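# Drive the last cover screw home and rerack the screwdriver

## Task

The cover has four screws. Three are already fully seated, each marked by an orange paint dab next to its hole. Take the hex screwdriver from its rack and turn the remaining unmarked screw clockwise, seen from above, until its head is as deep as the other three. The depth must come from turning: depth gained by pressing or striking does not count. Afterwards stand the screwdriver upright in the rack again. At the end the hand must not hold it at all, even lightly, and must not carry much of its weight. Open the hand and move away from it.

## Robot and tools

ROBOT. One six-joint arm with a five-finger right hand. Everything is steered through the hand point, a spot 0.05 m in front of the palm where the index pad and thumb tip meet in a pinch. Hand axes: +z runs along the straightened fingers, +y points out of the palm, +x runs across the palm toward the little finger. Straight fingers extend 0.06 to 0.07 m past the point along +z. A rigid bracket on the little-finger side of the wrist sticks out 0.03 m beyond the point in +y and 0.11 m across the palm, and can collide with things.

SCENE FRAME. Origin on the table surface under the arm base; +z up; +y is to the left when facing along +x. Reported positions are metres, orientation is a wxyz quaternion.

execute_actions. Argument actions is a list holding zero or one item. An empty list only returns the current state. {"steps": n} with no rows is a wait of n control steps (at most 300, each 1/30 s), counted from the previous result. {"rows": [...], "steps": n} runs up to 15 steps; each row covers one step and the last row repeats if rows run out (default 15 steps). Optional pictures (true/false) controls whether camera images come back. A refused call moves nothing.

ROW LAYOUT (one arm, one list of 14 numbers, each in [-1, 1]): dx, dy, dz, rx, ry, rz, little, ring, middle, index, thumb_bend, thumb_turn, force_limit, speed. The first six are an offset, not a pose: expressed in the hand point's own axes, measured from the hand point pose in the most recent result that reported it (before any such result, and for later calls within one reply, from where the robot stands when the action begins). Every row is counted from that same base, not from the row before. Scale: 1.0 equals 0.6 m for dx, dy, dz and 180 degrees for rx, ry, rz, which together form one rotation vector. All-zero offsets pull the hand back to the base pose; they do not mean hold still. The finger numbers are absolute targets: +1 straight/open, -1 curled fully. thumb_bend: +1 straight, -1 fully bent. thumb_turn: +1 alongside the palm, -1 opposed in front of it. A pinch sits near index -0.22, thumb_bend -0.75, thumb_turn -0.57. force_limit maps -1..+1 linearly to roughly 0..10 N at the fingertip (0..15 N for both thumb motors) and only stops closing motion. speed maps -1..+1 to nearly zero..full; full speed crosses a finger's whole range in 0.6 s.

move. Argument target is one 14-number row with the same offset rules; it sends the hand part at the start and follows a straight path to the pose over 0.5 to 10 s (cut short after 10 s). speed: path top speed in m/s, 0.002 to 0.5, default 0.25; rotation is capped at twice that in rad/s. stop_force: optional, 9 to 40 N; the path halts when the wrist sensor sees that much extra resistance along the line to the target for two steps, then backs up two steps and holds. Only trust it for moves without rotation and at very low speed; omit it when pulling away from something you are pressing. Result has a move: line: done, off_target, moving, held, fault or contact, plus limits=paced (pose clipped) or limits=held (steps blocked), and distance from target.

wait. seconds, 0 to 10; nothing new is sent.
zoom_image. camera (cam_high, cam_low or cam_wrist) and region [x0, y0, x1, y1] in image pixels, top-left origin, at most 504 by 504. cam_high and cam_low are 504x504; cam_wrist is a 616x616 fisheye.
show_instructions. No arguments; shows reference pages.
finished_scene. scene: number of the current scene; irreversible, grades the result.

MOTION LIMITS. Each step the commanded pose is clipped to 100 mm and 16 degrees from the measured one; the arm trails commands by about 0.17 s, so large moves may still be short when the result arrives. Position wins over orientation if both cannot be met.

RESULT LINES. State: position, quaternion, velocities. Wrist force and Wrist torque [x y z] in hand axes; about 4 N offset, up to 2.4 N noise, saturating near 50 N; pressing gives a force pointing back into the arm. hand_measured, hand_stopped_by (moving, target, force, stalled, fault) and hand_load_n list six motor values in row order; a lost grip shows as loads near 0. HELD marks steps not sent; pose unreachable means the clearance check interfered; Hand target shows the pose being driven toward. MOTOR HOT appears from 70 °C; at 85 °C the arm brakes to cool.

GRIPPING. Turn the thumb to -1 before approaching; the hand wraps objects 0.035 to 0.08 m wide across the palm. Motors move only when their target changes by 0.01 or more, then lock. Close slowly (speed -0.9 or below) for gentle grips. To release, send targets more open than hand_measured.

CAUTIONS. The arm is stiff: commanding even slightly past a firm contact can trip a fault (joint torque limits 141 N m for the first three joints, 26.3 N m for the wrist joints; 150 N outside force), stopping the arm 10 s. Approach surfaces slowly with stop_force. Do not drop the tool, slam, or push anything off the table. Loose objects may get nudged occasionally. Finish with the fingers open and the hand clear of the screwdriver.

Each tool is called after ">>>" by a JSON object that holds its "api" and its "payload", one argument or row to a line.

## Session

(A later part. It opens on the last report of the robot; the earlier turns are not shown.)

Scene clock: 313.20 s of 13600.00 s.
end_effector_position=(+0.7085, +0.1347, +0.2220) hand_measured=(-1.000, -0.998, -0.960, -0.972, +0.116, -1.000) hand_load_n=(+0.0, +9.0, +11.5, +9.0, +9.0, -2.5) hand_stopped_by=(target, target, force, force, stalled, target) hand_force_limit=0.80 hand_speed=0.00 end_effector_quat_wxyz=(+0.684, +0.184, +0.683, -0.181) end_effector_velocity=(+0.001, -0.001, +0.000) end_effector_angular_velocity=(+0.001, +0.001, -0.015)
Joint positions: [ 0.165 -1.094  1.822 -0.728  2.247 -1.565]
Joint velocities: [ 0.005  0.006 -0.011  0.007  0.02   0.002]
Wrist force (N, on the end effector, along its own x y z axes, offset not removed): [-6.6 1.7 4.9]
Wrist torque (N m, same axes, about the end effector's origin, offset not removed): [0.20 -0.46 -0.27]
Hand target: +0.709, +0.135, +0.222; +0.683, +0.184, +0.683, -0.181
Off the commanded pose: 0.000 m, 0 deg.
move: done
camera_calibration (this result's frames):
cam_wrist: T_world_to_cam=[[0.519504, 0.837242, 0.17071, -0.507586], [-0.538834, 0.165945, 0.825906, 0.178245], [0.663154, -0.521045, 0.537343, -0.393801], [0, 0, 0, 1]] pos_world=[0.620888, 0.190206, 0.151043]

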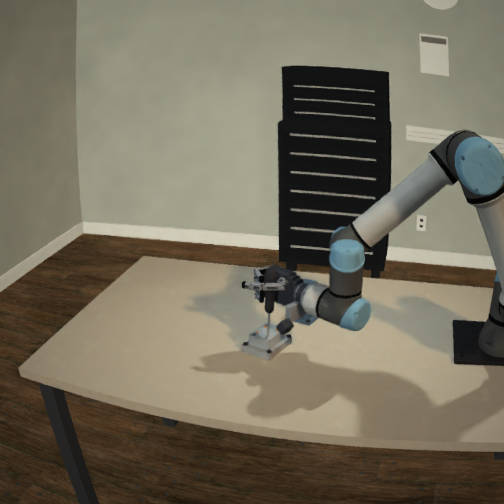

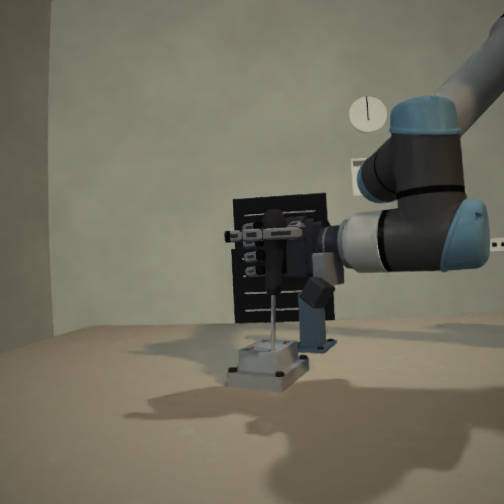

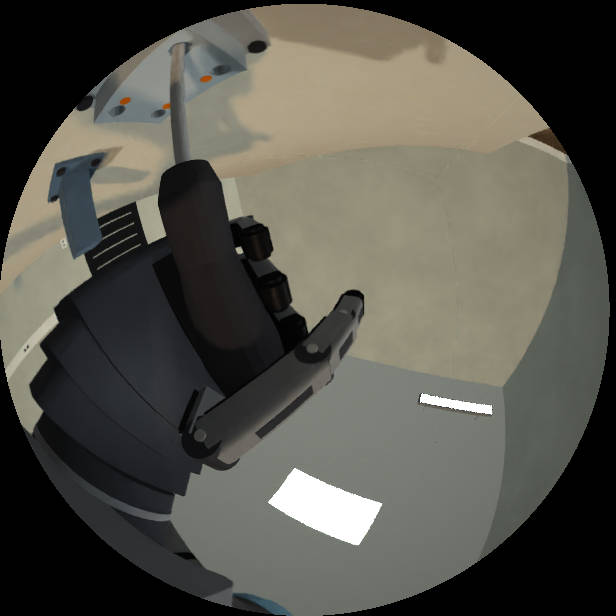

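>>> {"api": "execute_actions", "payload": {
  "actions": [],
  "pictures": false
}}

>>> {"api": "execute_actions", "payload": {
  "actions": [
    {"rows":[[-0.001,0,0,0,0,0,-0.7,-0.7,-0.65,-0.65,0.5,-1,0.8,0.5]],"steps":8}
  ],
  "pictures": false
}}

>>> {"api": "move", "payload": {
  "target": [0,0.034,-0.0539,-0.2772,0,0,-0.7,-0.7,-0.65,-0.65,0.5,-1,0.8,0.5],
  "speed": 0.5
}}

>>> {"api": "execute_actions", "payload": {
  "actions": [
    {"rows":[[0,0,0,0,0,0,-1,-1,-1,-1,0.1,-1,0.8,0]],"steps":15}
  ],
  "pictures": false
}}

>>> {"api": "move", "payload": {
  "target": [0.0007,-0.0238,0.0112,0.1111,0,0,-1,-1,-1,-1,0.1,-1,0.8,0],
  "speed": 0.5
}}

>>> {"api": "move", "payload": {
  "target": [0.0006,-0.0378,0.0117,0.1667,0,0,-1,-1,-1,-1,0.1,-1,0.8,0],
  "speed": 0.5
}}

Scene clock: 317.23 s of 13600.00 s.
end_effector_position=(+0.7086, +0.1346, +0.2220) hand_measured=(-1.000, -0.998, -0.960, -0.972, +0.116, -1.000) hand_load_n=(+0.0, +9.0, +11.5, +9.0, +9.0, -2.5) hand_stopped_by=(target, target, force, force, stalled, target) hand_force_limit=0.80 hand_speed=0.00 end_effector_quat_wxyz=(+0.683, +0.184, +0.683, -0.181) end_effector_velocity=(+0.000, -0.001, +0.000) end_effector_angular_velocity=(+0.000, -0.001, -0.001)
Joint positions: [ 0.166 -1.094  1.82  -0.727  2.25  -1.565]
Joint velocities: [-0.001  0.    -0.    -0.001 -0.    -0.   ]
Wrist force (N, on the end effector, along its own x y z axes, offset not removed): [-5.3 0.7 3.6]
Wrist torque (N m, same axes, about the end effector's origin, offset not removed): [0.05 -0.51 -0.27]
Hand target: +0.709, +0.135, +0.222; +0.683, +0.184, +0.683, -0.181
Off the commanded pose: 0.000 m, 0 deg.
Steps of this call (steps 1 to 90: nothing new was sent; then 1.03 s passed at rest). Readings (end_effector_position | what the end effector reports):
1: (+0.7085, +0.1347, +0.2220) | hand_measured=(-1.000, -0.998, -0.960, -0.972, +0.116, -1.000) hand_load_n=(+0.0, +9.0, +11.5, +9.0, +9.0, -2.5) hand_stopped_by=(target, target, force, force, stalled, target) hand_force_limit=0.80 hand_speed=0.00
2: (+0.7086, +0.1347, +0.2220) | hand_measured=(-1.000, -0.998, -0.960, -0.972, +0.116, -1.000) hand_load_n=(+0.0, +9.0, +11.5, +9.0, +9.0, -2.5) hand_stopped_by=(target, target, force, force, stalled, target) hand_force_limit=0.80 hand_speed=0.00
4: (+0.7086, +0.1347, +0.2220) | hand_measured=(-1.000, -0.998, -0.960, -0.972, +0.116, -1.000) hand_load_n=(+0.0, +9.0, +11.5, +9.0, +9.0, -2.5) hand_stopped_by=(target, target, force, force, stalled, target) hand_force_limit=0.80 hand_speed=0.00
8: (+0.7086, +0.1346, +0.2220) | hand_measured=(-1.000, -0.998, -0.960, -0.972, +0.116, -1.000) hand_load_n=(+0.0, +9.0, +11.5, +9.0, +9.0, -2.5) hand_stopped_by=(target, target, force, force, stalled, target) hand_force_limit=0.80 hand_speed=0.00
90: the state above

Scene clock: 317.50 s of 13600.00 s.
end_effector_position=(+0.7086, +0.1347, +0.2224) hand_measured=(-0.700, -0.700, -0.650, -0.650, +0.368, -1.000) hand_load_n=(+0.0, +0.0, +0.0, +0.0, +0.0, +0.0) hand_stopped_by=(moving, moving, moving, moving, moving, target) hand_force_limit=0.80 hand_speed=0.50 end_effector_quat_wxyz=(+0.683, +0.184, +0.683, -0.181) end_effector_velocity=(+0.000, -0.000, +0.002) end_effector_angular_velocity=(+0.000, -0.002, -0.000)
Joint positions: [ 0.166 -1.094  1.82  -0.725  2.25  -1.565]
Joint velocities: [-0.    -0.003 -0.001  0.001 -0.    -0.   ]
Wrist force (N, on the end effector, along its own x y z axes, offset not removed): [0.0 2.7 0.6]
Wrist torque (N m, same axes, about the end effector's origin, offset not removed): [0.42 -0.04 -0.03]
Hand target: +0.709, +0.135, +0.223; +0.683, +0.184, +0.683, -0.181
Off the commanded pose: 0.000 m, 0 deg.
Steps of this call (steps 1 to 8: all 8 steps of this action). Readings (end_effector_position | what the end effector reports):
1: (+0.7086, +0.1346, +0.2220) | hand_measured=(-1.000, -0.998, -0.960, -0.972, +0.116, -1.000) hand_load_n=(+0.0, +9.0, +11.5, +9.0, +9.0, -2.5) hand_stopped_by=(moving, moving, moving, moving, moving, target) hand_force_limit=0.80 hand_speed=0.50
2: (+0.7086, +0.1346, +0.2220) | hand_measured=(-1.000, -0.998, -0.960, -0.972, +0.116, -1.000) hand_load_n=(+0.0, +9.0, +11.5, +9.0, +9.0, -2.5) hand_stopped_by=(moving, moving, moving, moving, moving, target) hand_force_limit=0.80 hand_speed=0.50
4: (+0.7086, +0.1346, +0.2221) | hand_measured=(-0.926, -0.924, -0.888, -0.898, +0.160, -1.000) hand_load_n=(+0.0, +0.0, -4.5, +0.0, +2.5, +1.0) hand_stopped_by=(moving, moving, moving, moving, moving, target) hand_force_limit=0.80 hand_speed=0.50
8: the state above

Scene clock: 319.43 s of 13600.00 s.
end_effector_position=(+0.6905, +0.1683, +0.2226) hand_measured=(-0.700, -0.700, -0.650, -0.650, +0.500, -1.000) hand_load_n=(+0.0, +0.0, +0.0, +0.0, +0.0, +0.0) hand_stopped_by=(target, target, target, target, target, target) hand_force_limit=0.80 hand_speed=0.50 end_effector_quat_wxyz=(+0.697, -0.120, +0.696, +0.123) end_effector_velocity=(+0.001, +0.001, +0.001) end_effector_angular_velocity=(-0.001, -0.001, +0.015)
Joint positions: [-0.217 -1.15   1.914 -0.769  0.997 -1.564]
Joint velocities: [-0.004  0.004 -0.009  0.005 -0.019 -0.001]
Wrist force (N, on the end effector, along its own x y z axes, offset not removed): [-0.8 1.2 1.0]
Wrist torque (N m, same axes, about the end effector's origin, offset not removed): [0.19 0.05 0.02]
Hand target: +0.691, +0.168, +0.223; +0.697, -0.121, +0.696, +0.123
Off the commanded pose: 0.000 m, 0 deg.
move: done
camera_calibration (this result's frames):
cam_wrist: T_world_to_cam=[[-0.302522, 0.937984, 0.16931, 0.0245388], [-0.477742, -0.30293, 0.824619, 0.199487], [0.824769, 0.168579, 0.539757, -0.59291], [0, 0, 0, 1]] pos_world=[0.591741, 0.137366, 0.151372]

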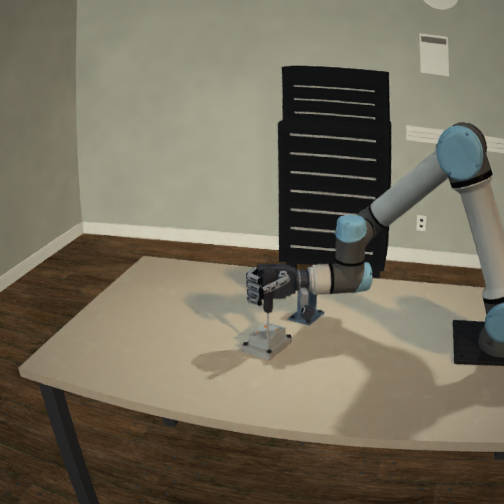

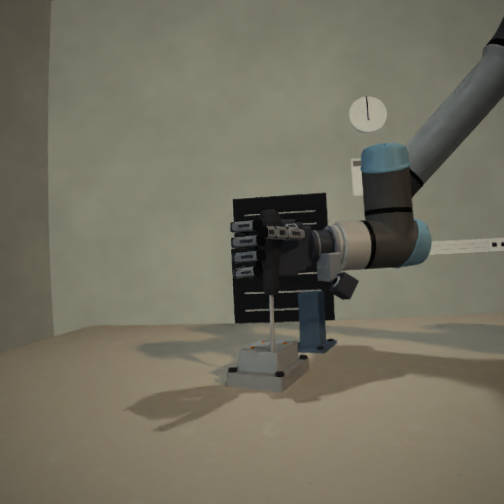

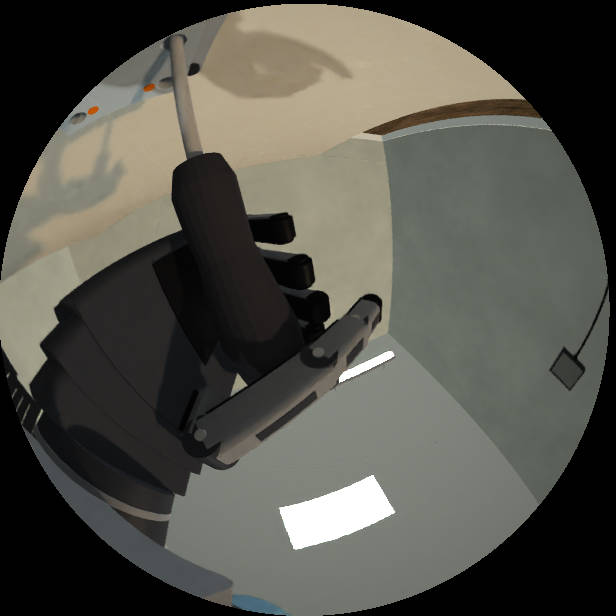

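Scene clock: 319.93 s of 13600.00 s.
end_effector_position=(+0.6906, +0.1682, +0.2227) hand_measured=(-1.000, -0.998, -0.960, -0.972, +0.112, -1.000) hand_load_n=(+0.0, +6.0, +10.5, +10.0, +9.5, +1.5) hand_stopped_by=(target, target, force, force, moving, target) hand_force_limit=0.80 hand_speed=0.00 end_effector_quat_wxyz=(+0.697, -0.120, +0.696, +0.123) end_effector_velocity=(-0.000, +0.000, +0.000) end_effector_angular_velocity=(-0.000, -0.000, -0.000)
Joint positions: [-0.217 -1.15   1.914 -0.769  0.997 -1.564]
Joint velocities: [ 0.001 -0.     0.    -0.     0.001  0.   ]
Wrist force (N, on the end effector, along its own x y z axes, offset not removed): [0.6 1.4 0.9]
Wrist torque (N m, same axes, about the end effector's origin, offset not removed): [0.31 -0.26 0.04]
Hand target: +0.691, +0.168, +0.223; +0.697, -0.120, +0.696, +0.123
Off the commanded pose: 0.000 m, 0 deg.
Steps of this call (steps 1 to 15: all 15 steps of this action). Readings (end_effector_position | what the end effector reports):
1: (+0.6905, +0.1683, +0.2226) | hand_measured=(-0.700, -0.700, -0.650, -0.650, +0.500, -1.000) hand_load_n=(+0.0, +0.0, +0.0, +0.0, +0.0, +0.0) hand_stopped_by=(moving, moving, moving, moving, moving, target) hand_force_limit=0.80 hand_speed=0.00
2: (+0.6905, +0.1683, +0.2226) | hand_measured=(-0.700, -0.700, -0.650, -0.650, +0.500, -1.000) hand_load_n=(+0.0, +0.0, +0.0, +0.0, +0.0, +0.0) hand_stopped_by=(moving, moving, moving, moving, moving, target) hand_force_limit=0.80 hand_speed=0.00
4: (+0.6905, +0.1683, +0.2226) | hand_measured=(-0.750, -0.750, -0.700, -0.700, +0.468, -1.000) hand_load_n=(+0.0, +0.0, +0.0, +0.0, +0.0, +0.0) hand_stopped_by=(moving, moving, moving, moving, moving, target) hand_force_limit=0.80 hand_speed=0.00
8: (+0.6906, +0.1682, +0.2226) | hand_measured=(-0.972, -0.972, -0.922, -0.922, +0.328, -1.000) hand_load_n=(+0.0, +3.0, +1.0, +0.0, +0.0, +0.0) hand_stopped_by=(moving, moving, moving, moving, moving, target) hand_force_limit=0.80 hand_speed=0.00
15: the state above

Scene clock: 321.33 s of 13600.00 s.
end_effector_position=(+0.7017, +0.1571, +0.2223) hand_measured=(-1.000, -0.998, -0.960, -0.972, +0.116, -1.000) hand_load_n=(+0.0, +6.0, +10.5, +10.0, +9.0, -0.5) hand_stopped_by=(target, target, force, force, stalled, target) hand_force_limit=0.80 hand_speed=0.00 end_effector_quat_wxyz=(+0.708, +0.002, +0.706, +0.001) end_effector_velocity=(+0.001, -0.001, -0.000) end_effector_angular_velocity=(+0.000, +0.001, -0.018)
Joint positions: [-0.071 -1.177  1.958 -0.783  1.491 -1.565]
Joint velocities: [ 0.007  0.002 -0.003  0.001  0.025  0.   ]
Wrist force (N, on the end effector, along its own x y z axes, offset not removed): [-6.7 -0.5 2.4]
Wrist torque (N m, same axes, about the end effector's origin, offset not removed): [0.10 -0.23 -0.62]
Hand target: +0.702, +0.157, +0.222; +0.708, +0.003, +0.706, +0.000
Off the commanded pose: 0.000 m, 0 deg.
move: done
camera_calibration (this result's frames):
cam_wrist: T_world_to_cam=[[0.0347219, 0.984808, 0.17014, -0.205731], [-0.551628, -0.123075, 0.82496, 0.225222], [0.833367, -0.122498, 0.538974, -0.560154], [0, 0, 0, 1]] pos_world=[0.598196, 0.161707, 0.151113]

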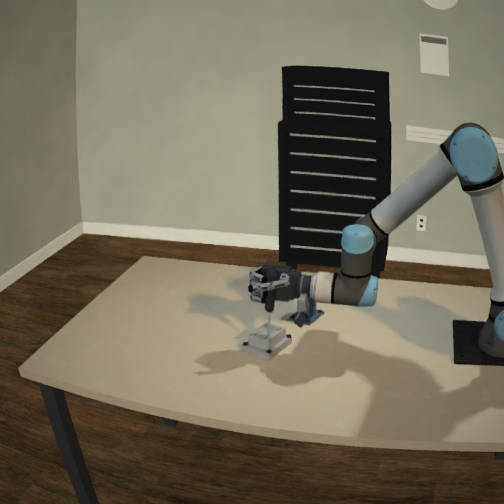

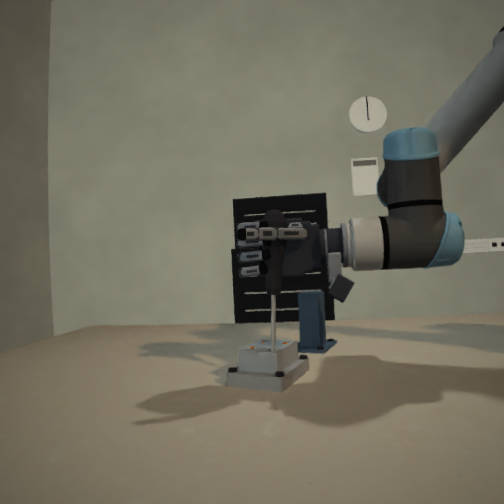

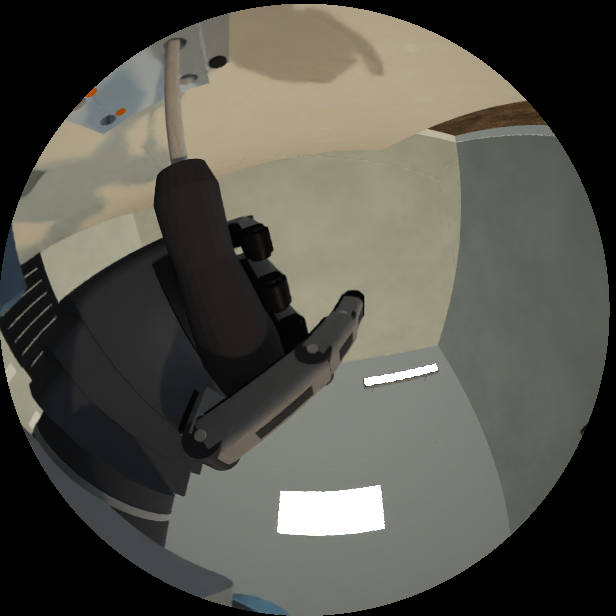

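Scene clock: 322.63 s of 13600.00 s.
end_effector_position=(+0.7087, +0.1346, +0.2218) hand_measured=(-1.000, -0.998, -0.960, -0.972, +0.116, -1.000) hand_load_n=(+0.0, +8.5, +11.5, +9.0, +9.0, -2.5) hand_stopped_by=(target, target, force, force, stalled, target) hand_force_limit=0.80 hand_speed=0.00 end_effector_quat_wxyz=(+0.684, +0.184, +0.683, -0.181) end_effector_velocity=(+0.001, -0.000, -0.000) end_effector_angular_velocity=(+0.001, +0.002, -0.015)
Joint positions: [ 0.166 -1.093  1.821 -0.728  2.249 -1.565]
Joint velocities: [ 0.006  0.005 -0.01   0.007  0.021  0.002]
Wrist force (N, on the end effector, along its own x y z axes, offset not removed): [-7.9 1.2 4.1]
Wrist torque (N m, same axes, about the end effector's origin, offset not removed): [0.24 -0.26 -0.41]
Hand target: +0.709, +0.134, +0.222; +0.683, +0.185, +0.682, -0.182
Off the commanded pose: 0.000 m, 0 deg.
move: done
camera_calibration (this result's frames):
cam_wrist: T_world_to_cam=[[0.521083, 0.836247, 0.170773, -0.508484], [-0.538625, 0.166982, 0.825833, 0.178223], [0.662084, -0.52231, 0.537435, -0.392983], [0, 0, 0, 1]] pos_world=[0.621146, 0.190199, 0.150856]

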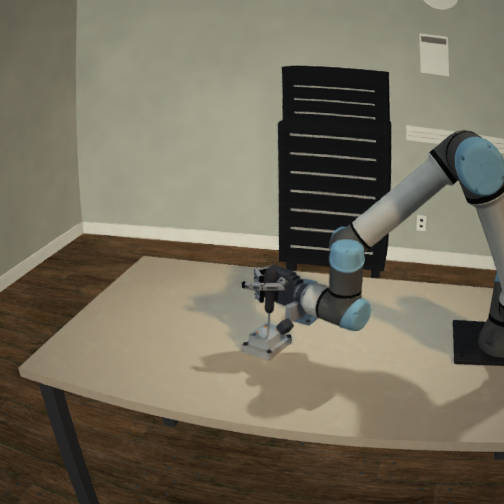

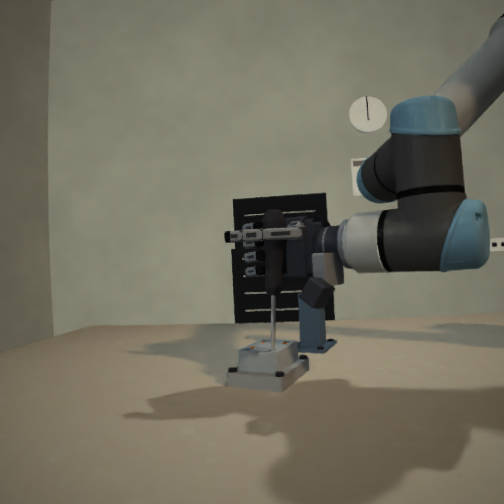

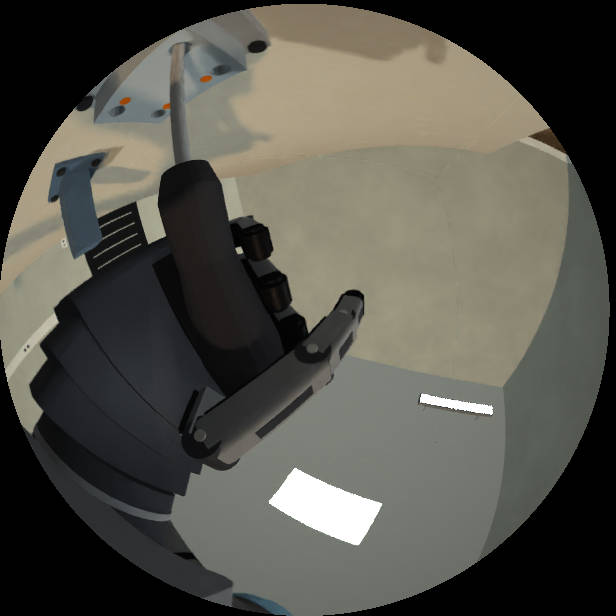

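>>> {"api": "execute_actions", "payload": {
  "actions": [
    {"rows":[[-0.001,0,0,0,0,0,-0.7,-0.7,-0.65,-0.65,0.5,-1,0.8,0.5]],"steps":8}
  ],
  "pictures": false
}}

>>> {"api": "move", "payload": {
  "target": [0,0.034,-0.0539,-0.2772,0,0,-0.7,-0.7,-0.65,-0.65,0.5,-1,0.8,0.5],
  "speed": 0.5
}}

>>> {"api": "execute_actions", "payload": {
  "actions": [
    {"rows":[[0,0,0,0,0,0,-1,-1,-1,-1,0.1,-1,0.8,0]],"steps":15}
  ],
  "pictures": false
}}

>>> {"api": "move", "payload": {
  "target": [0.0007,-0.0238,0.0112,0.1111,0,0,-1,-1,-1,-1,0.1,-1,0.8,0],
  "speed": 0.5
}}

>>> {"api": "move", "payload": {
  "target": [0.0006,-0.0378,0.0117,0.1667,0,0,-1,-1,-1,-1,0.1,-1,0.8,0],
  "speed": 0.5
}}

>>> {"api": "execute_actions", "payload": {
  "actions": [
    {"rows":[[-0.001,0,0,0,0,0,-0.7,-0.7,-0.65,-0.65,0.5,-1,0.8,0.5]],"steps":8}
  ],
  "pictures": false
}}

>>> {"api": "move", "payload": {
  "target": [0,0.034,-0.0539,-0.2772,0,0,-0.7,-0.7,-0.65,-0.65,0.5,-1,0.8,0.5],
  "speed": 0.5
}}

>>> {"api": "execute_actions", "payload": {
  "actions": [
    {"rows":[[0,0,0,0,0,0,-1,-1,-1,-1,0.1,-1,0.8,0]],"steps":15}
  ],
  "pictures": false
}}

>>> {"api": "move", "payload": {
  "target": [0.0007,-0.0238,0.0112,0.1111,0,0,-1,-1,-1,-1,0.1,-1,0.8,0],
  "speed": 0.5
}}

>>> {"api": "move", "payload": {
  "target": [0.0006,-0.0378,0.0117,0.1667,0,0,-1,-1,-1,-1,0.1,-1,0.8,0],
  "speed": 0.5
}}

Scene clock: 325.97 s of 13600.00 s.
end_effector_position=(+0.7087, +0.1347, +0.2224) hand_measured=(-0.700, -0.700, -0.650, -0.650, +0.368, -1.000) hand_load_n=(+0.0, +0.0, +0.0, +0.0, +0.0, +0.0) hand_stopped_by=(moving, moving, moving, moving, moving, target) hand_force_limit=0.80 hand_speed=0.50 end_effector_quat_wxyz=(+0.684, +0.184, +0.682, -0.181) end_effector_velocity=(-0.001, -0.001, +0.000) end_effector_angular_velocity=(-0.000, +0.001, +0.002)
Joint positions: [ 0.166 -1.094  1.82  -0.726  2.25  -1.565]
Joint velocities: [-0.003 -0.003  0.004  0.    -0.004 -0.   ]
Wrist force (N, on the end effector, along its own x y z axes, offset not removed): [0.5 1.7 -0.2]
Wrist torque (N m, same axes, about the end effector's origin, offset not removed): [0.40 0.01 0.05]
Hand target: +0.709, +0.135, +0.222; +0.684, +0.184, +0.683, -0.181
Off the commanded pose: 0.000 m, 0 deg.
Steps of this call (steps 1 to 90: nothing new was sent; then 0.07 s passed at rest; steps 91 to 98: all 8 steps of this action). Readings (end_effector_position | what the end effector reports):
91: (+0.7088, +0.1345, +0.2219) | hand_measured=(-1.000, -0.998, -0.960, -0.972, +0.116, -1.000) hand_load_n=(+0.0, +8.5, +11.5, +9.0, +9.0, -2.5) hand_stopped_by=(moving, moving, moving, moving, moving, target) hand_force_limit=0.80 hand_speed=0.50
92: (+0.7088, +0.1345, +0.2219) | hand_measured=(-1.000, -0.998, -0.960, -0.972, +0.116, -1.000) hand_load_n=(+0.0, +8.5, +11.5, +9.0, +9.0, -2.5) hand_stopped_by=(moving, moving, moving, moving, moving, target) hand_force_limit=0.80 hand_speed=0.50
94: (+0.7088, +0.1347, +0.2221) | hand_measured=(-0.926, -0.924, -0.888, -0.898, +0.160, -1.000) hand_load_n=(+0.0, +0.0, -4.5, +0.0, +2.5, +1.0) hand_stopped_by=(moving, moving, moving, moving, moving, target) hand_force_limit=0.80 hand_speed=0.50
98: the state above

Scene clock: 327.90 s of 13600.00 s.
end_effector_position=(+0.6906, +0.1682, +0.2225) hand_measured=(-0.700, -0.700, -0.650, -0.650, +0.500, -1.000) hand_load_n=(+0.0, +0.0, +0.0, +0.0, +0.0, +0.0) hand_stopped_by=(target, target, target, target, target, target) hand_force_limit=0.80 hand_speed=0.50 end_effector_quat_wxyz=(+0.698, -0.120, +0.696, +0.123) end_effector_velocity=(+0.000, +0.001, +0.000) end_effector_angular_velocity=(-0.001, +0.001, +0.015)
Joint positions: [-0.217 -1.15   1.915 -0.77   0.997 -1.564]
Joint velocities: [-0.004  0.004 -0.008  0.004 -0.019 -0.001]
Wrist force (N, on the end effector, along its own x y z axes, offset not removed): [0.6 1.2 1.1]
Wrist torque (N m, same axes, about the end effector's origin, offset not removed): [0.21 -0.11 0.00]
Hand target: +0.691, +0.168, +0.222; +0.697, -0.121, +0.696, +0.123
Off the commanded pose: 0.000 m, 0 deg.
move: done
camera_calibration (this result's frames):
cam_wrist: T_world_to_cam=[[-0.302631, 0.937972, 0.169187, 0.0247426], [-0.478026, -0.302942, 0.824449, 0.199857], [0.824564, 0.168628, 0.540055, -0.592778], [0, 0, 0, 1]] pos_world=[0.591808, 0.137296, 0.151174]

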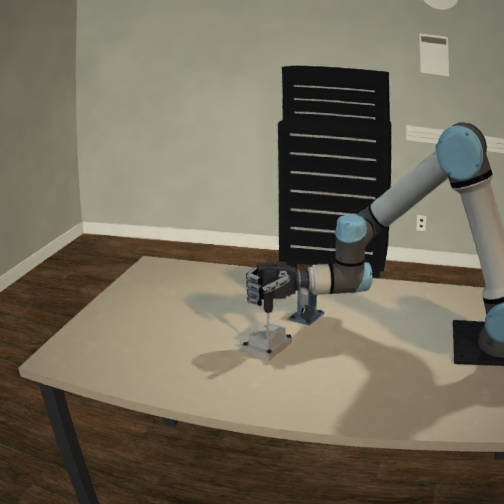

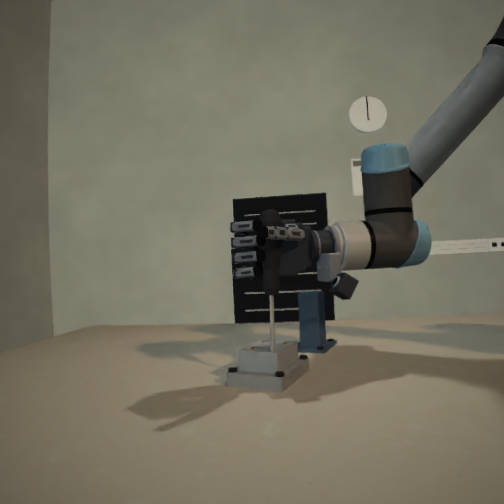

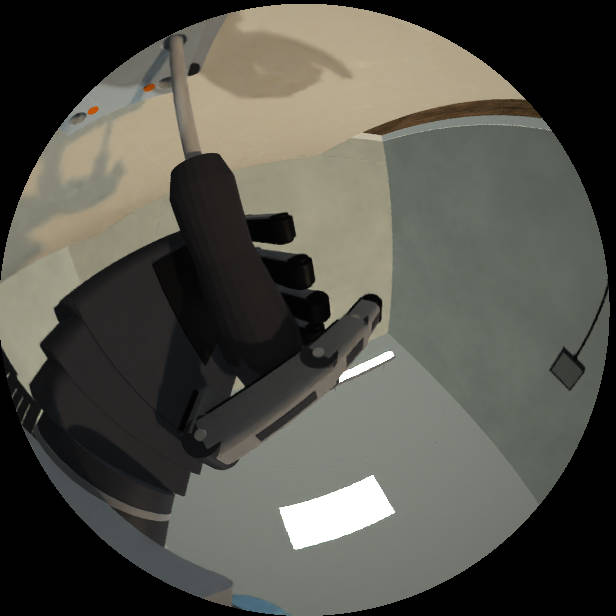

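Scene clock: 328.40 s of 13600.00 s.
end_effector_position=(+0.6907, +0.1681, +0.2225) hand_measured=(-1.000, -0.998, -0.960, -0.972, +0.112, -1.000) hand_load_n=(+0.0, +6.5, +10.0, +10.0, +9.5, +2.0) hand_stopped_by=(target, target, force, force, moving, target) hand_force_limit=0.80 hand_speed=0.00 end_effector_quat_wxyz=(+0.698, -0.120, +0.696, +0.123) end_effector_velocity=(-0.000, -0.000, +0.000) end_effector_angular_velocity=(-0.000, -0.001, -0.001)
Joint positions: [-0.217 -1.15   1.914 -0.77   0.997 -1.564]
Joint velocities: [-0.    -0.001  0.    -0.001  0.    -0.   ]
Wrist force (N, on the end effector, along its own x y z axes, offset not removed): [-0.3 0.8 2.1]
Wrist torque (N m, same axes, about the end effector's origin, offset not removed): [0.18 -0.07 -0.17]
Hand target: +0.691, +0.168, +0.222; +0.698, -0.120, +0.696, +0.123
Off the commanded pose: 0.000 m, 0 deg.
Steps of this call (steps 1 to 15: all 15 steps of this action). Readings (end_effector_position | what the end effector reports):
1: (+0.6906, +0.1683, +0.2225) | hand_measured=(-0.700, -0.700, -0.650, -0.650, +0.500, -1.000) hand_load_n=(+0.0, +0.0, +0.0, +0.0, +0.0, +0.0) hand_stopped_by=(moving, moving, moving, moving, moving, target) hand_force_limit=0.80 hand_speed=0.00
2: (+0.6906, +0.1683, +0.2225) | hand_measured=(-0.700, -0.700, -0.650, -0.650, +0.500, -1.000) hand_load_n=(+0.0, +0.0, +0.0, +0.0, +0.0, +0.0) hand_stopped_by=(moving, moving, moving, moving, moving, target) hand_force_limit=0.80 hand_speed=0.00
4: (+0.6906, +0.1683, +0.2225) | hand_measured=(-0.750, -0.750, -0.700, -0.700, +0.468, -1.000) hand_load_n=(+0.0, +0.0, +0.0, +0.0, +0.0, +0.0) hand_stopped_by=(moving, moving, moving, moving, moving, target) hand_force_limit=0.80 hand_speed=0.00
8: (+0.6906, +0.1682, +0.2225) | hand_measured=(-0.972, -0.972, -0.922, -0.922, +0.328, -1.000) hand_load_n=(+0.0, +3.5, +1.5, +0.0, +0.0, +0.0) hand_stopped_by=(moving, moving, moving, moving, moving, target) hand_force_limit=0.80 hand_speed=0.00
15: the state above

Scene clock: 329.80 s of 13600.00 s.
end_effector_position=(+0.7017, +0.1571, +0.2221) hand_measured=(-1.000, -0.998, -0.960, -0.972, +0.116, -1.000) hand_load_n=(+0.0, +6.5, +10.5, +10.0, +9.0, -0.5) hand_stopped_by=(target, target, force, force, stalled, target) hand_force_limit=0.80 hand_speed=0.00 end_effector_quat_wxyz=(+0.708, +0.002, +0.706, +0.001) end_effector_velocity=(+0.001, -0.001, -0.000) end_effector_angular_velocity=(+0.000, +0.000, -0.017)
Joint positions: [-0.071 -1.177  1.958 -0.784  1.491 -1.565]
Joint velocities: [ 0.008  0.002 -0.003  0.001  0.024  0.   ]
Wrist force (N, on the end effector, along its own x y z axes, offset not removed): [-8.9 -1.2 4.0]
Wrist torque (N m, same axes, about the end effector's origin, offset not removed): [-0.03 0.03 -0.73]
Hand target: +0.702, +0.157, +0.222; +0.708, +0.003, +0.706, +0.000
Off the commanded pose: 0.000 m, 0 deg.
move: done
camera_calibration (this result's frames):
cam_wrist: T_world_to_cam=[[0.0346097, 0.984812, 0.170139, -0.205566], [-0.551921, -0.123092, 0.824762, 0.225619], [0.833178, -0.122448, 0.539278, -0.560053], [0, 0, 0, 1]] pos_world=[0.598262, 0.161638, 0.150917]

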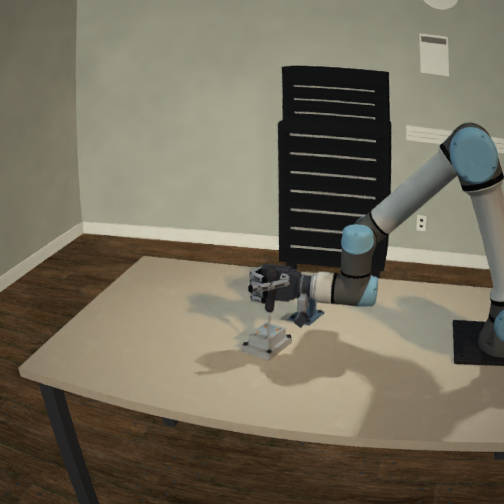

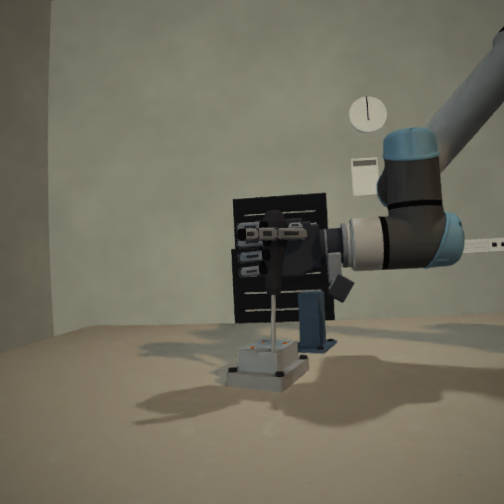

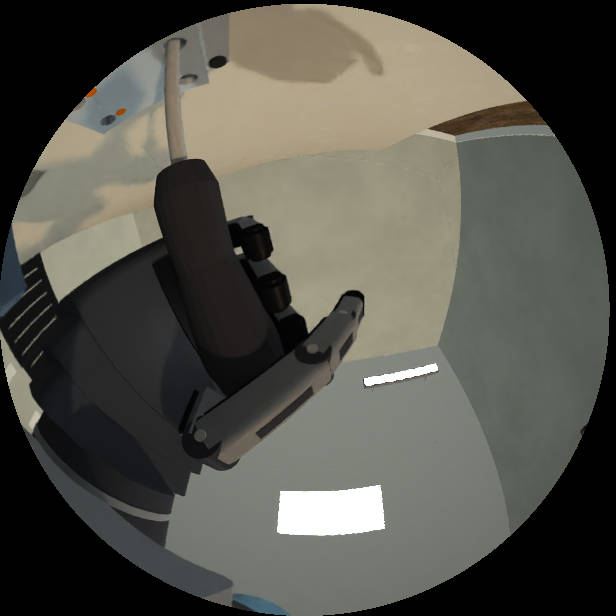

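Scene clock: 331.10 s of 13600.00 s.
end_effector_position=(+0.7087, +0.1345, +0.2217) hand_measured=(-1.000, -0.998, -0.960, -0.972, +0.116, -1.000) hand_load_n=(+0.0, +8.5, +11.5, +9.0, +9.0, -2.5) hand_stopped_by=(target, target, force, force, stalled, target) hand_force_limit=0.80 hand_speed=0.00 end_effector_quat_wxyz=(+0.684, +0.184, +0.682, -0.181) end_effector_velocity=(+0.001, +0.000, +0.000) end_effector_angular_velocity=(+0.001, +0.001, -0.014)
Joint positions: [ 0.166 -1.093  1.821 -0.729  2.249 -1.565]
Joint velocities: [ 0.007  0.005 -0.011  0.007  0.021  0.002]
Wrist force (N, on the end effector, along its own x y z axes, offset not removed): [-8.6 1.6 4.1]
Wrist torque (N m, same axes, about the end effector's origin, offset not removed): [0.28 -0.21 -0.34]
Hand target: +0.709, +0.134, +0.222; +0.683, +0.185, +0.682, -0.182
Off the commanded pose: 0.000 m, 0 deg.
move: done
camera_calibration (this result's frames):
cam_wrist: T_world_to_cam=[[0.520978, 0.836276, 0.170949, -0.508396], [-0.538932, 0.166966, 0.825636, 0.178647], [0.661917, -0.522269, 0.537681, -0.392901], [0, 0, 0, 1]] pos_world=[0.62121, 0.190132, 0.150668]

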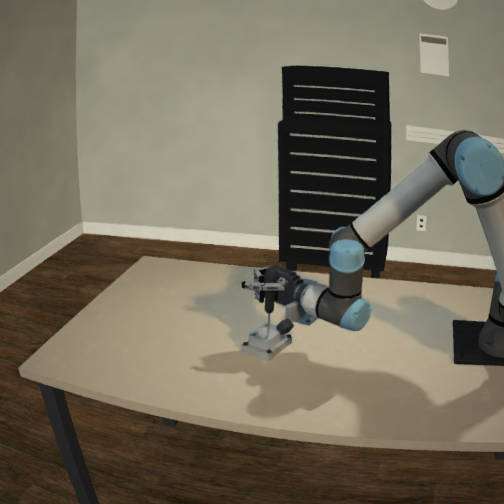

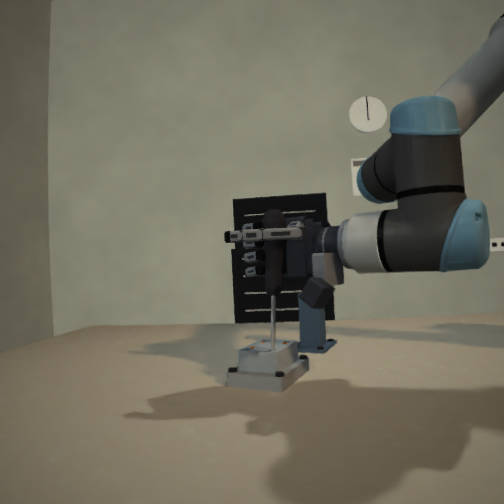

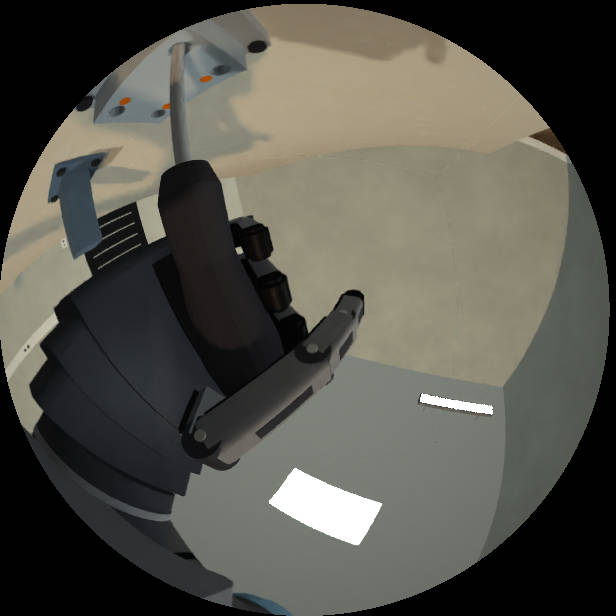

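Scene clock: 331.37 s of 13600.00 s.
end_effector_position=(+0.7087, +0.1346, +0.2220) hand_measured=(-0.700, -0.700, -0.650, -0.650, +0.368, -1.000) hand_load_n=(+0.0, +0.0, +0.0, +0.0, +0.0, +0.0) hand_stopped_by=(moving, moving, moving, moving, moving, target) hand_force_limit=0.80 hand_speed=0.50 end_effector_quat_wxyz=(+0.684, +0.184, +0.683, -0.181) end_effector_velocity=(+0.000, +0.001, +0.002) end_effector_angular_velocity=(+0.000, -0.002, +0.002)
Joint positions: [ 0.166 -1.094  1.821 -0.727  2.249 -1.565]
Joint velocities: [ 0.    -0.002 -0.     0.    -0.002  0.   ]
Wrist force (N, on the end effector, along its own x y z axes, offset not removed): [1.2 1.3 2.2]
Wrist torque (N m, same axes, about the end effector's origin, offset not removed): [0.18 -0.34 0.09]
Hand target: +0.709, +0.134, +0.222; +0.684, +0.184, +0.682, -0.181
Off the commanded pose: 0.000 m, 0 deg.
Steps of this call (steps 1 to 8: all 8 steps of this action). Readings (end_effector_position | what the end effector reports):
1: (+0.7087, +0.1345, +0.2217) | hand_measured=(-1.000, -0.998, -0.960, -0.972, +0.116, -1.000) hand_load_n=(+0.0, +8.5, +11.5, +9.0, +9.0, -2.5) hand_stopped_by=(moving, moving, moving, moving, moving, target) hand_force_limit=0.80 hand_speed=0.50
2: (+0.7087, +0.1345, +0.2217) | hand_measured=(-1.000, -0.998, -0.960, -0.972, +0.116, -1.000) hand_load_n=(+0.0, +8.0, +11.5, +9.0, +9.0, -2.5) hand_stopped_by=(moving, moving, moving, moving, moving, target) hand_force_limit=0.80 hand_speed=0.50
4: (+0.7087, +0.1345, +0.2217) | hand_measured=(-0.926, -0.924, -0.888, -0.898, +0.160, -1.000) hand_load_n=(+0.0, +0.0, -4.5, +0.0, +2.5, +1.0) hand_stopped_by=(moving, moving, moving, moving, moving, target) hand_force_limit=0.80 hand_speed=0.50
8: the state above

Scene clock: 333.30 s of 13600.00 s.
end_effector_position=(+0.6906, +0.1683, +0.2223) hand_measured=(-0.700, -0.700, -0.650, -0.650, +0.500, -1.000) hand_load_n=(+0.0, +0.0, +0.0, +0.0, +0.0, +0.0) hand_stopped_by=(target, target, target, target, target, target) hand_force_limit=0.80 hand_speed=0.50 end_effector_quat_wxyz=(+0.698, -0.121, +0.696, +0.123) end_effector_velocity=(+0.000, +0.001, +0.000) end_effector_angular_velocity=(-0.001, -0.001, +0.017)
Joint positions: [-0.217 -1.15   1.915 -0.771  0.997 -1.564]
Joint velocities: [-0.004  0.004 -0.008  0.003 -0.021 -0.001]
Wrist force (N, on the end effector, along its own x y z axes, offset not removed): [0.7 3.7 1.7]
Wrist torque (N m, same axes, about the end effector's origin, offset not removed): [0.60 -0.10 0.16]
Hand target: +0.691, +0.168, +0.222; +0.697, -0.121, +0.695, +0.123
Off the commanded pose: 0.000 m, 0 deg.
move: done
camera_calibration (this result's frames):
cam_wrist: T_world_to_cam=[[-0.302868, 0.937928, 0.169005, 0.0249679], [-0.47817, -0.302948, 0.824364, 0.200151], [0.824393, 0.16886, 0.540242, -0.592631], [0, 0, 0, 1]] pos_world=[0.59183, 0.137289, 0.150948]

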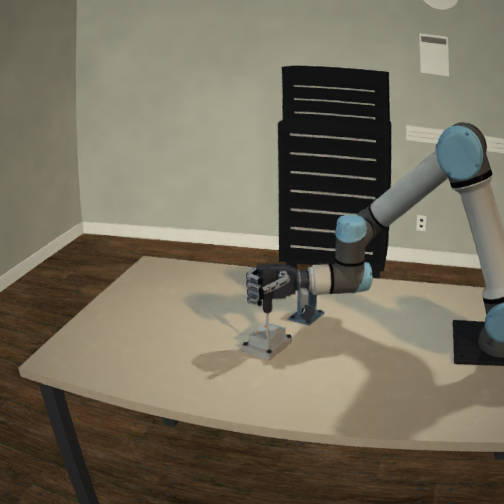

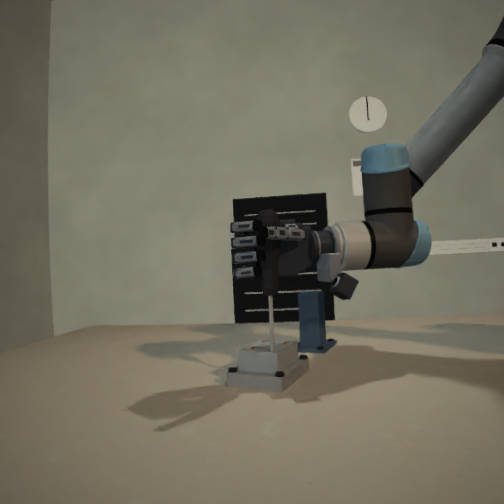

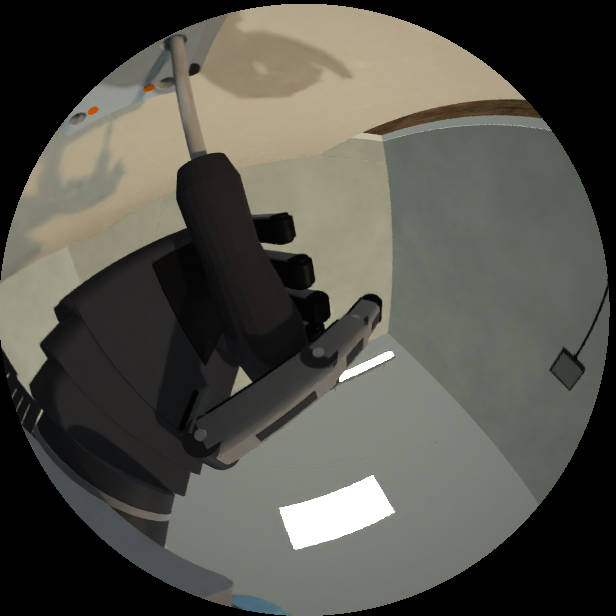

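Scene clock: 333.80 s of 13600.00 s.
end_effector_position=(+0.6907, +0.1681, +0.2223) hand_measured=(-1.000, -0.998, -0.960, -0.972, +0.112, -1.000) hand_load_n=(+0.0, +6.0, +10.0, +10.0, +9.5, +1.5) hand_stopped_by=(target, target, force, force, moving, target) hand_force_limit=0.80 hand_speed=0.00 end_effector_quat_wxyz=(+0.698, -0.121, +0.696, +0.123) end_effector_velocity=(-0.000, +0.000, -0.000) end_effector_angular_velocity=(+0.000, +0.000, +0.001)
Joint positions: [-0.217 -1.149  1.914 -0.771  0.997 -1.564]
Joint velocities: [-0.    -0.     0.     0.    -0.001  0.   ]
Wrist force (N, on the end effector, along its own x y z axes, offset not removed): [0.3 0.8 1.8]
Wrist torque (N m, same axes, about the end effector's origin, offset not removed): [0.23 -0.26 -0.05]
Hand target: +0.691, +0.168, +0.222; +0.698, -0.121, +0.696, +0.123
Off the commanded pose: 0.000 m, 0 deg.
Steps of this call (steps 1 to 15: all 15 steps of this action). Readings (end_effector_position | what the end effector reports):
1: (+0.6906, +0.1683, +0.2223) | hand_measured=(-0.700, -0.700, -0.650, -0.650, +0.500, -1.000) hand_load_n=(+0.0, +0.0, +0.0, +0.0, +0.0, +0.0) hand_stopped_by=(moving, moving, moving, moving, moving, target) hand_force_limit=0.80 hand_speed=0.00
2: (+0.6906, +0.1683, +0.2223) | hand_measured=(-0.700, -0.700, -0.650, -0.650, +0.500, -1.000) hand_load_n=(+0.0, +0.0, +0.0, +0.0, +0.0, +0.0) hand_stopped_by=(moving, moving, moving, moving, moving, target) hand_force_limit=0.80 hand_speed=0.00
4: (+0.6906, +0.1683, +0.2223) | hand_measured=(-0.750, -0.750, -0.700, -0.700, +0.468, -1.000) hand_load_n=(+0.0, +0.0, +0.0, +0.0, +0.0, +0.0) hand_stopped_by=(moving, moving, moving, moving, moving, target) hand_force_limit=0.80 hand_speed=0.00
8: (+0.6906, +0.1682, +0.2223) | hand_measured=(-0.972, -0.972, -0.922, -0.922, +0.328, -1.000) hand_load_n=(+0.0, +4.0, +2.0, +0.0, +0.0, +0.0) hand_stopped_by=(moving, moving, moving, moving, moving, target) hand_force_limit=0.80 hand_speed=0.00
15: the state above

Scene clock: 335.20 s of 13600.00 s.
end_effector_position=(+0.7017, +0.1571, +0.2219) hand_measured=(-1.000, -0.998, -0.960, -0.972, +0.116, -1.000) hand_load_n=(+0.0, +6.5, +10.0, +10.0, +9.0, -0.5) hand_stopped_by=(target, target, force, force, stalled, target) hand_force_limit=0.80 hand_speed=0.00 end_effector_quat_wxyz=(+0.708, +0.002, +0.706, +0.001) end_effector_velocity=(+0.001, -0.001, -0.001) end_effector_angular_velocity=(+0.001, +0.002, -0.018)
Joint positions: [-0.071 -1.176  1.958 -0.785  1.491 -1.565]
Joint velocities: [ 0.007  0.002 -0.002  0.002  0.026  0.   ]
Wrist force (N, on the end effector, along its own x y z axes, offset not removed): [-7.9 -0.7 2.2]
Wrist torque (N m, same axes, about the end effector's origin, offset not removed): [0.11 -0.11 -0.69]
Hand target: +0.702, +0.157, +0.222; +0.708, +0.002, +0.706, +0.000
Off the commanded pose: 0.000 m, 0 deg.
move: done
camera_calibration (this result's frames):
cam_wrist: T_world_to_cam=[[0.0343626, 0.984839, 0.170035, -0.205363], [-0.552105, -0.123112, 0.824635, 0.225948], [0.833066, -0.122214, 0.539504, -0.559951], [0, 0, 0, 1]] pos_world=[0.598279, 0.161632, 0.15069]

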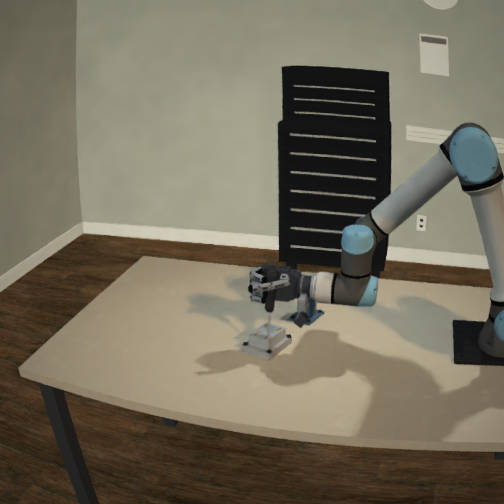

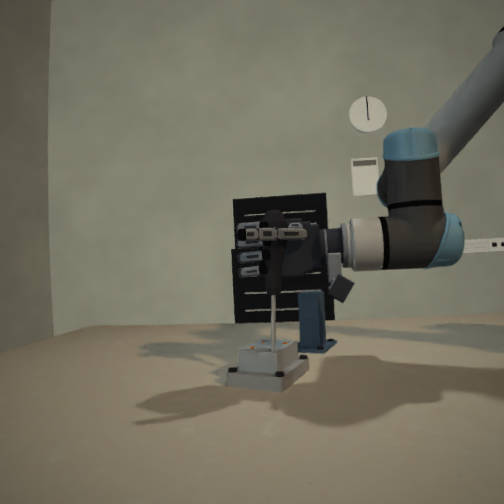

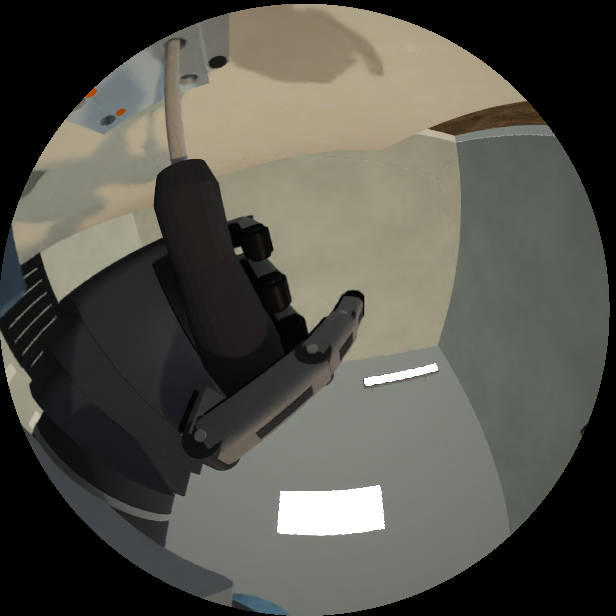

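Scene clock: 336.50 s of 13600.00 s.
end_effector_position=(+0.7087, +0.1345, +0.2215) hand_measured=(-1.000, -0.998, -0.960, -0.972, +0.116, -1.000) hand_load_n=(+0.0, +8.5, +11.0, +9.0, +9.0, -2.5) hand_stopped_by=(target, target, force, force, stalled, target) hand_force_limit=0.80 hand_speed=0.00 end_effector_quat_wxyz=(+0.684, +0.184, +0.682, -0.181) end_effector_velocity=(+0.001, -0.001, -0.000) end_effector_angular_velocity=(+0.001, +0.002, -0.015)
Joint positions: [ 0.166 -1.093  1.821 -0.73   2.249 -1.565]
Joint velocities: [ 0.006  0.006 -0.01   0.007  0.02   0.002]
Wrist force (N, on the end effector, along its own x y z axes, offset not removed): [-5.9 0.9 4.7]
Wrist torque (N m, same axes, about the end effector's origin, offset not removed): [0.08 -0.49 -0.25]
Hand target: +0.709, +0.134, +0.222; +0.684, +0.185, +0.682, -0.182
Off the commanded pose: 0.000 m, 0 deg.
move: done
camera_calibration (this result's frames):
cam_wrist: T_world_to_cam=[[0.520762, 0.836403, 0.170987, -0.508258], [-0.539177, 0.166949, 0.82548, 0.179018], [0.661888, -0.522071, 0.53791, -0.392843], [0, 0, 0, 1]] pos_world=[0.621222, 0.19013, 0.150444]

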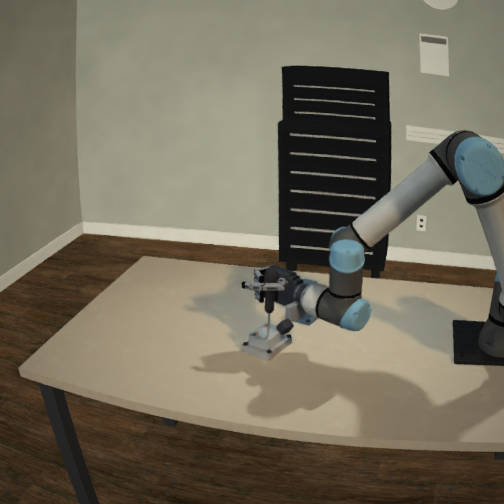

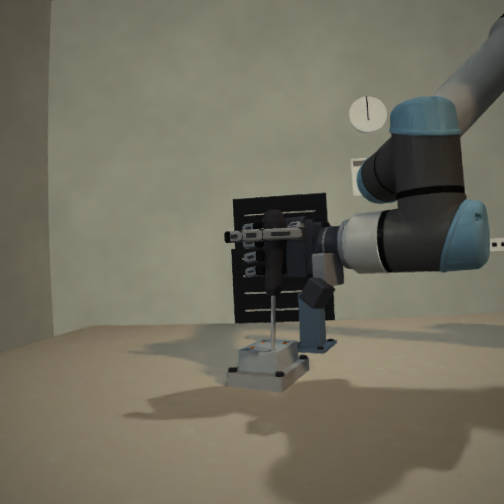

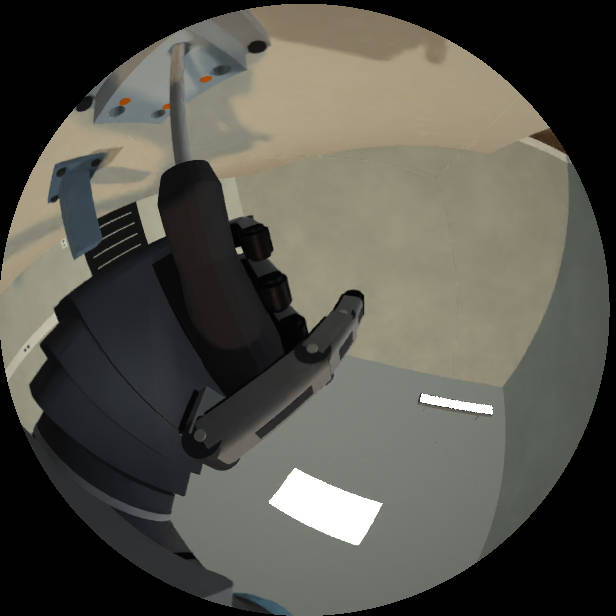

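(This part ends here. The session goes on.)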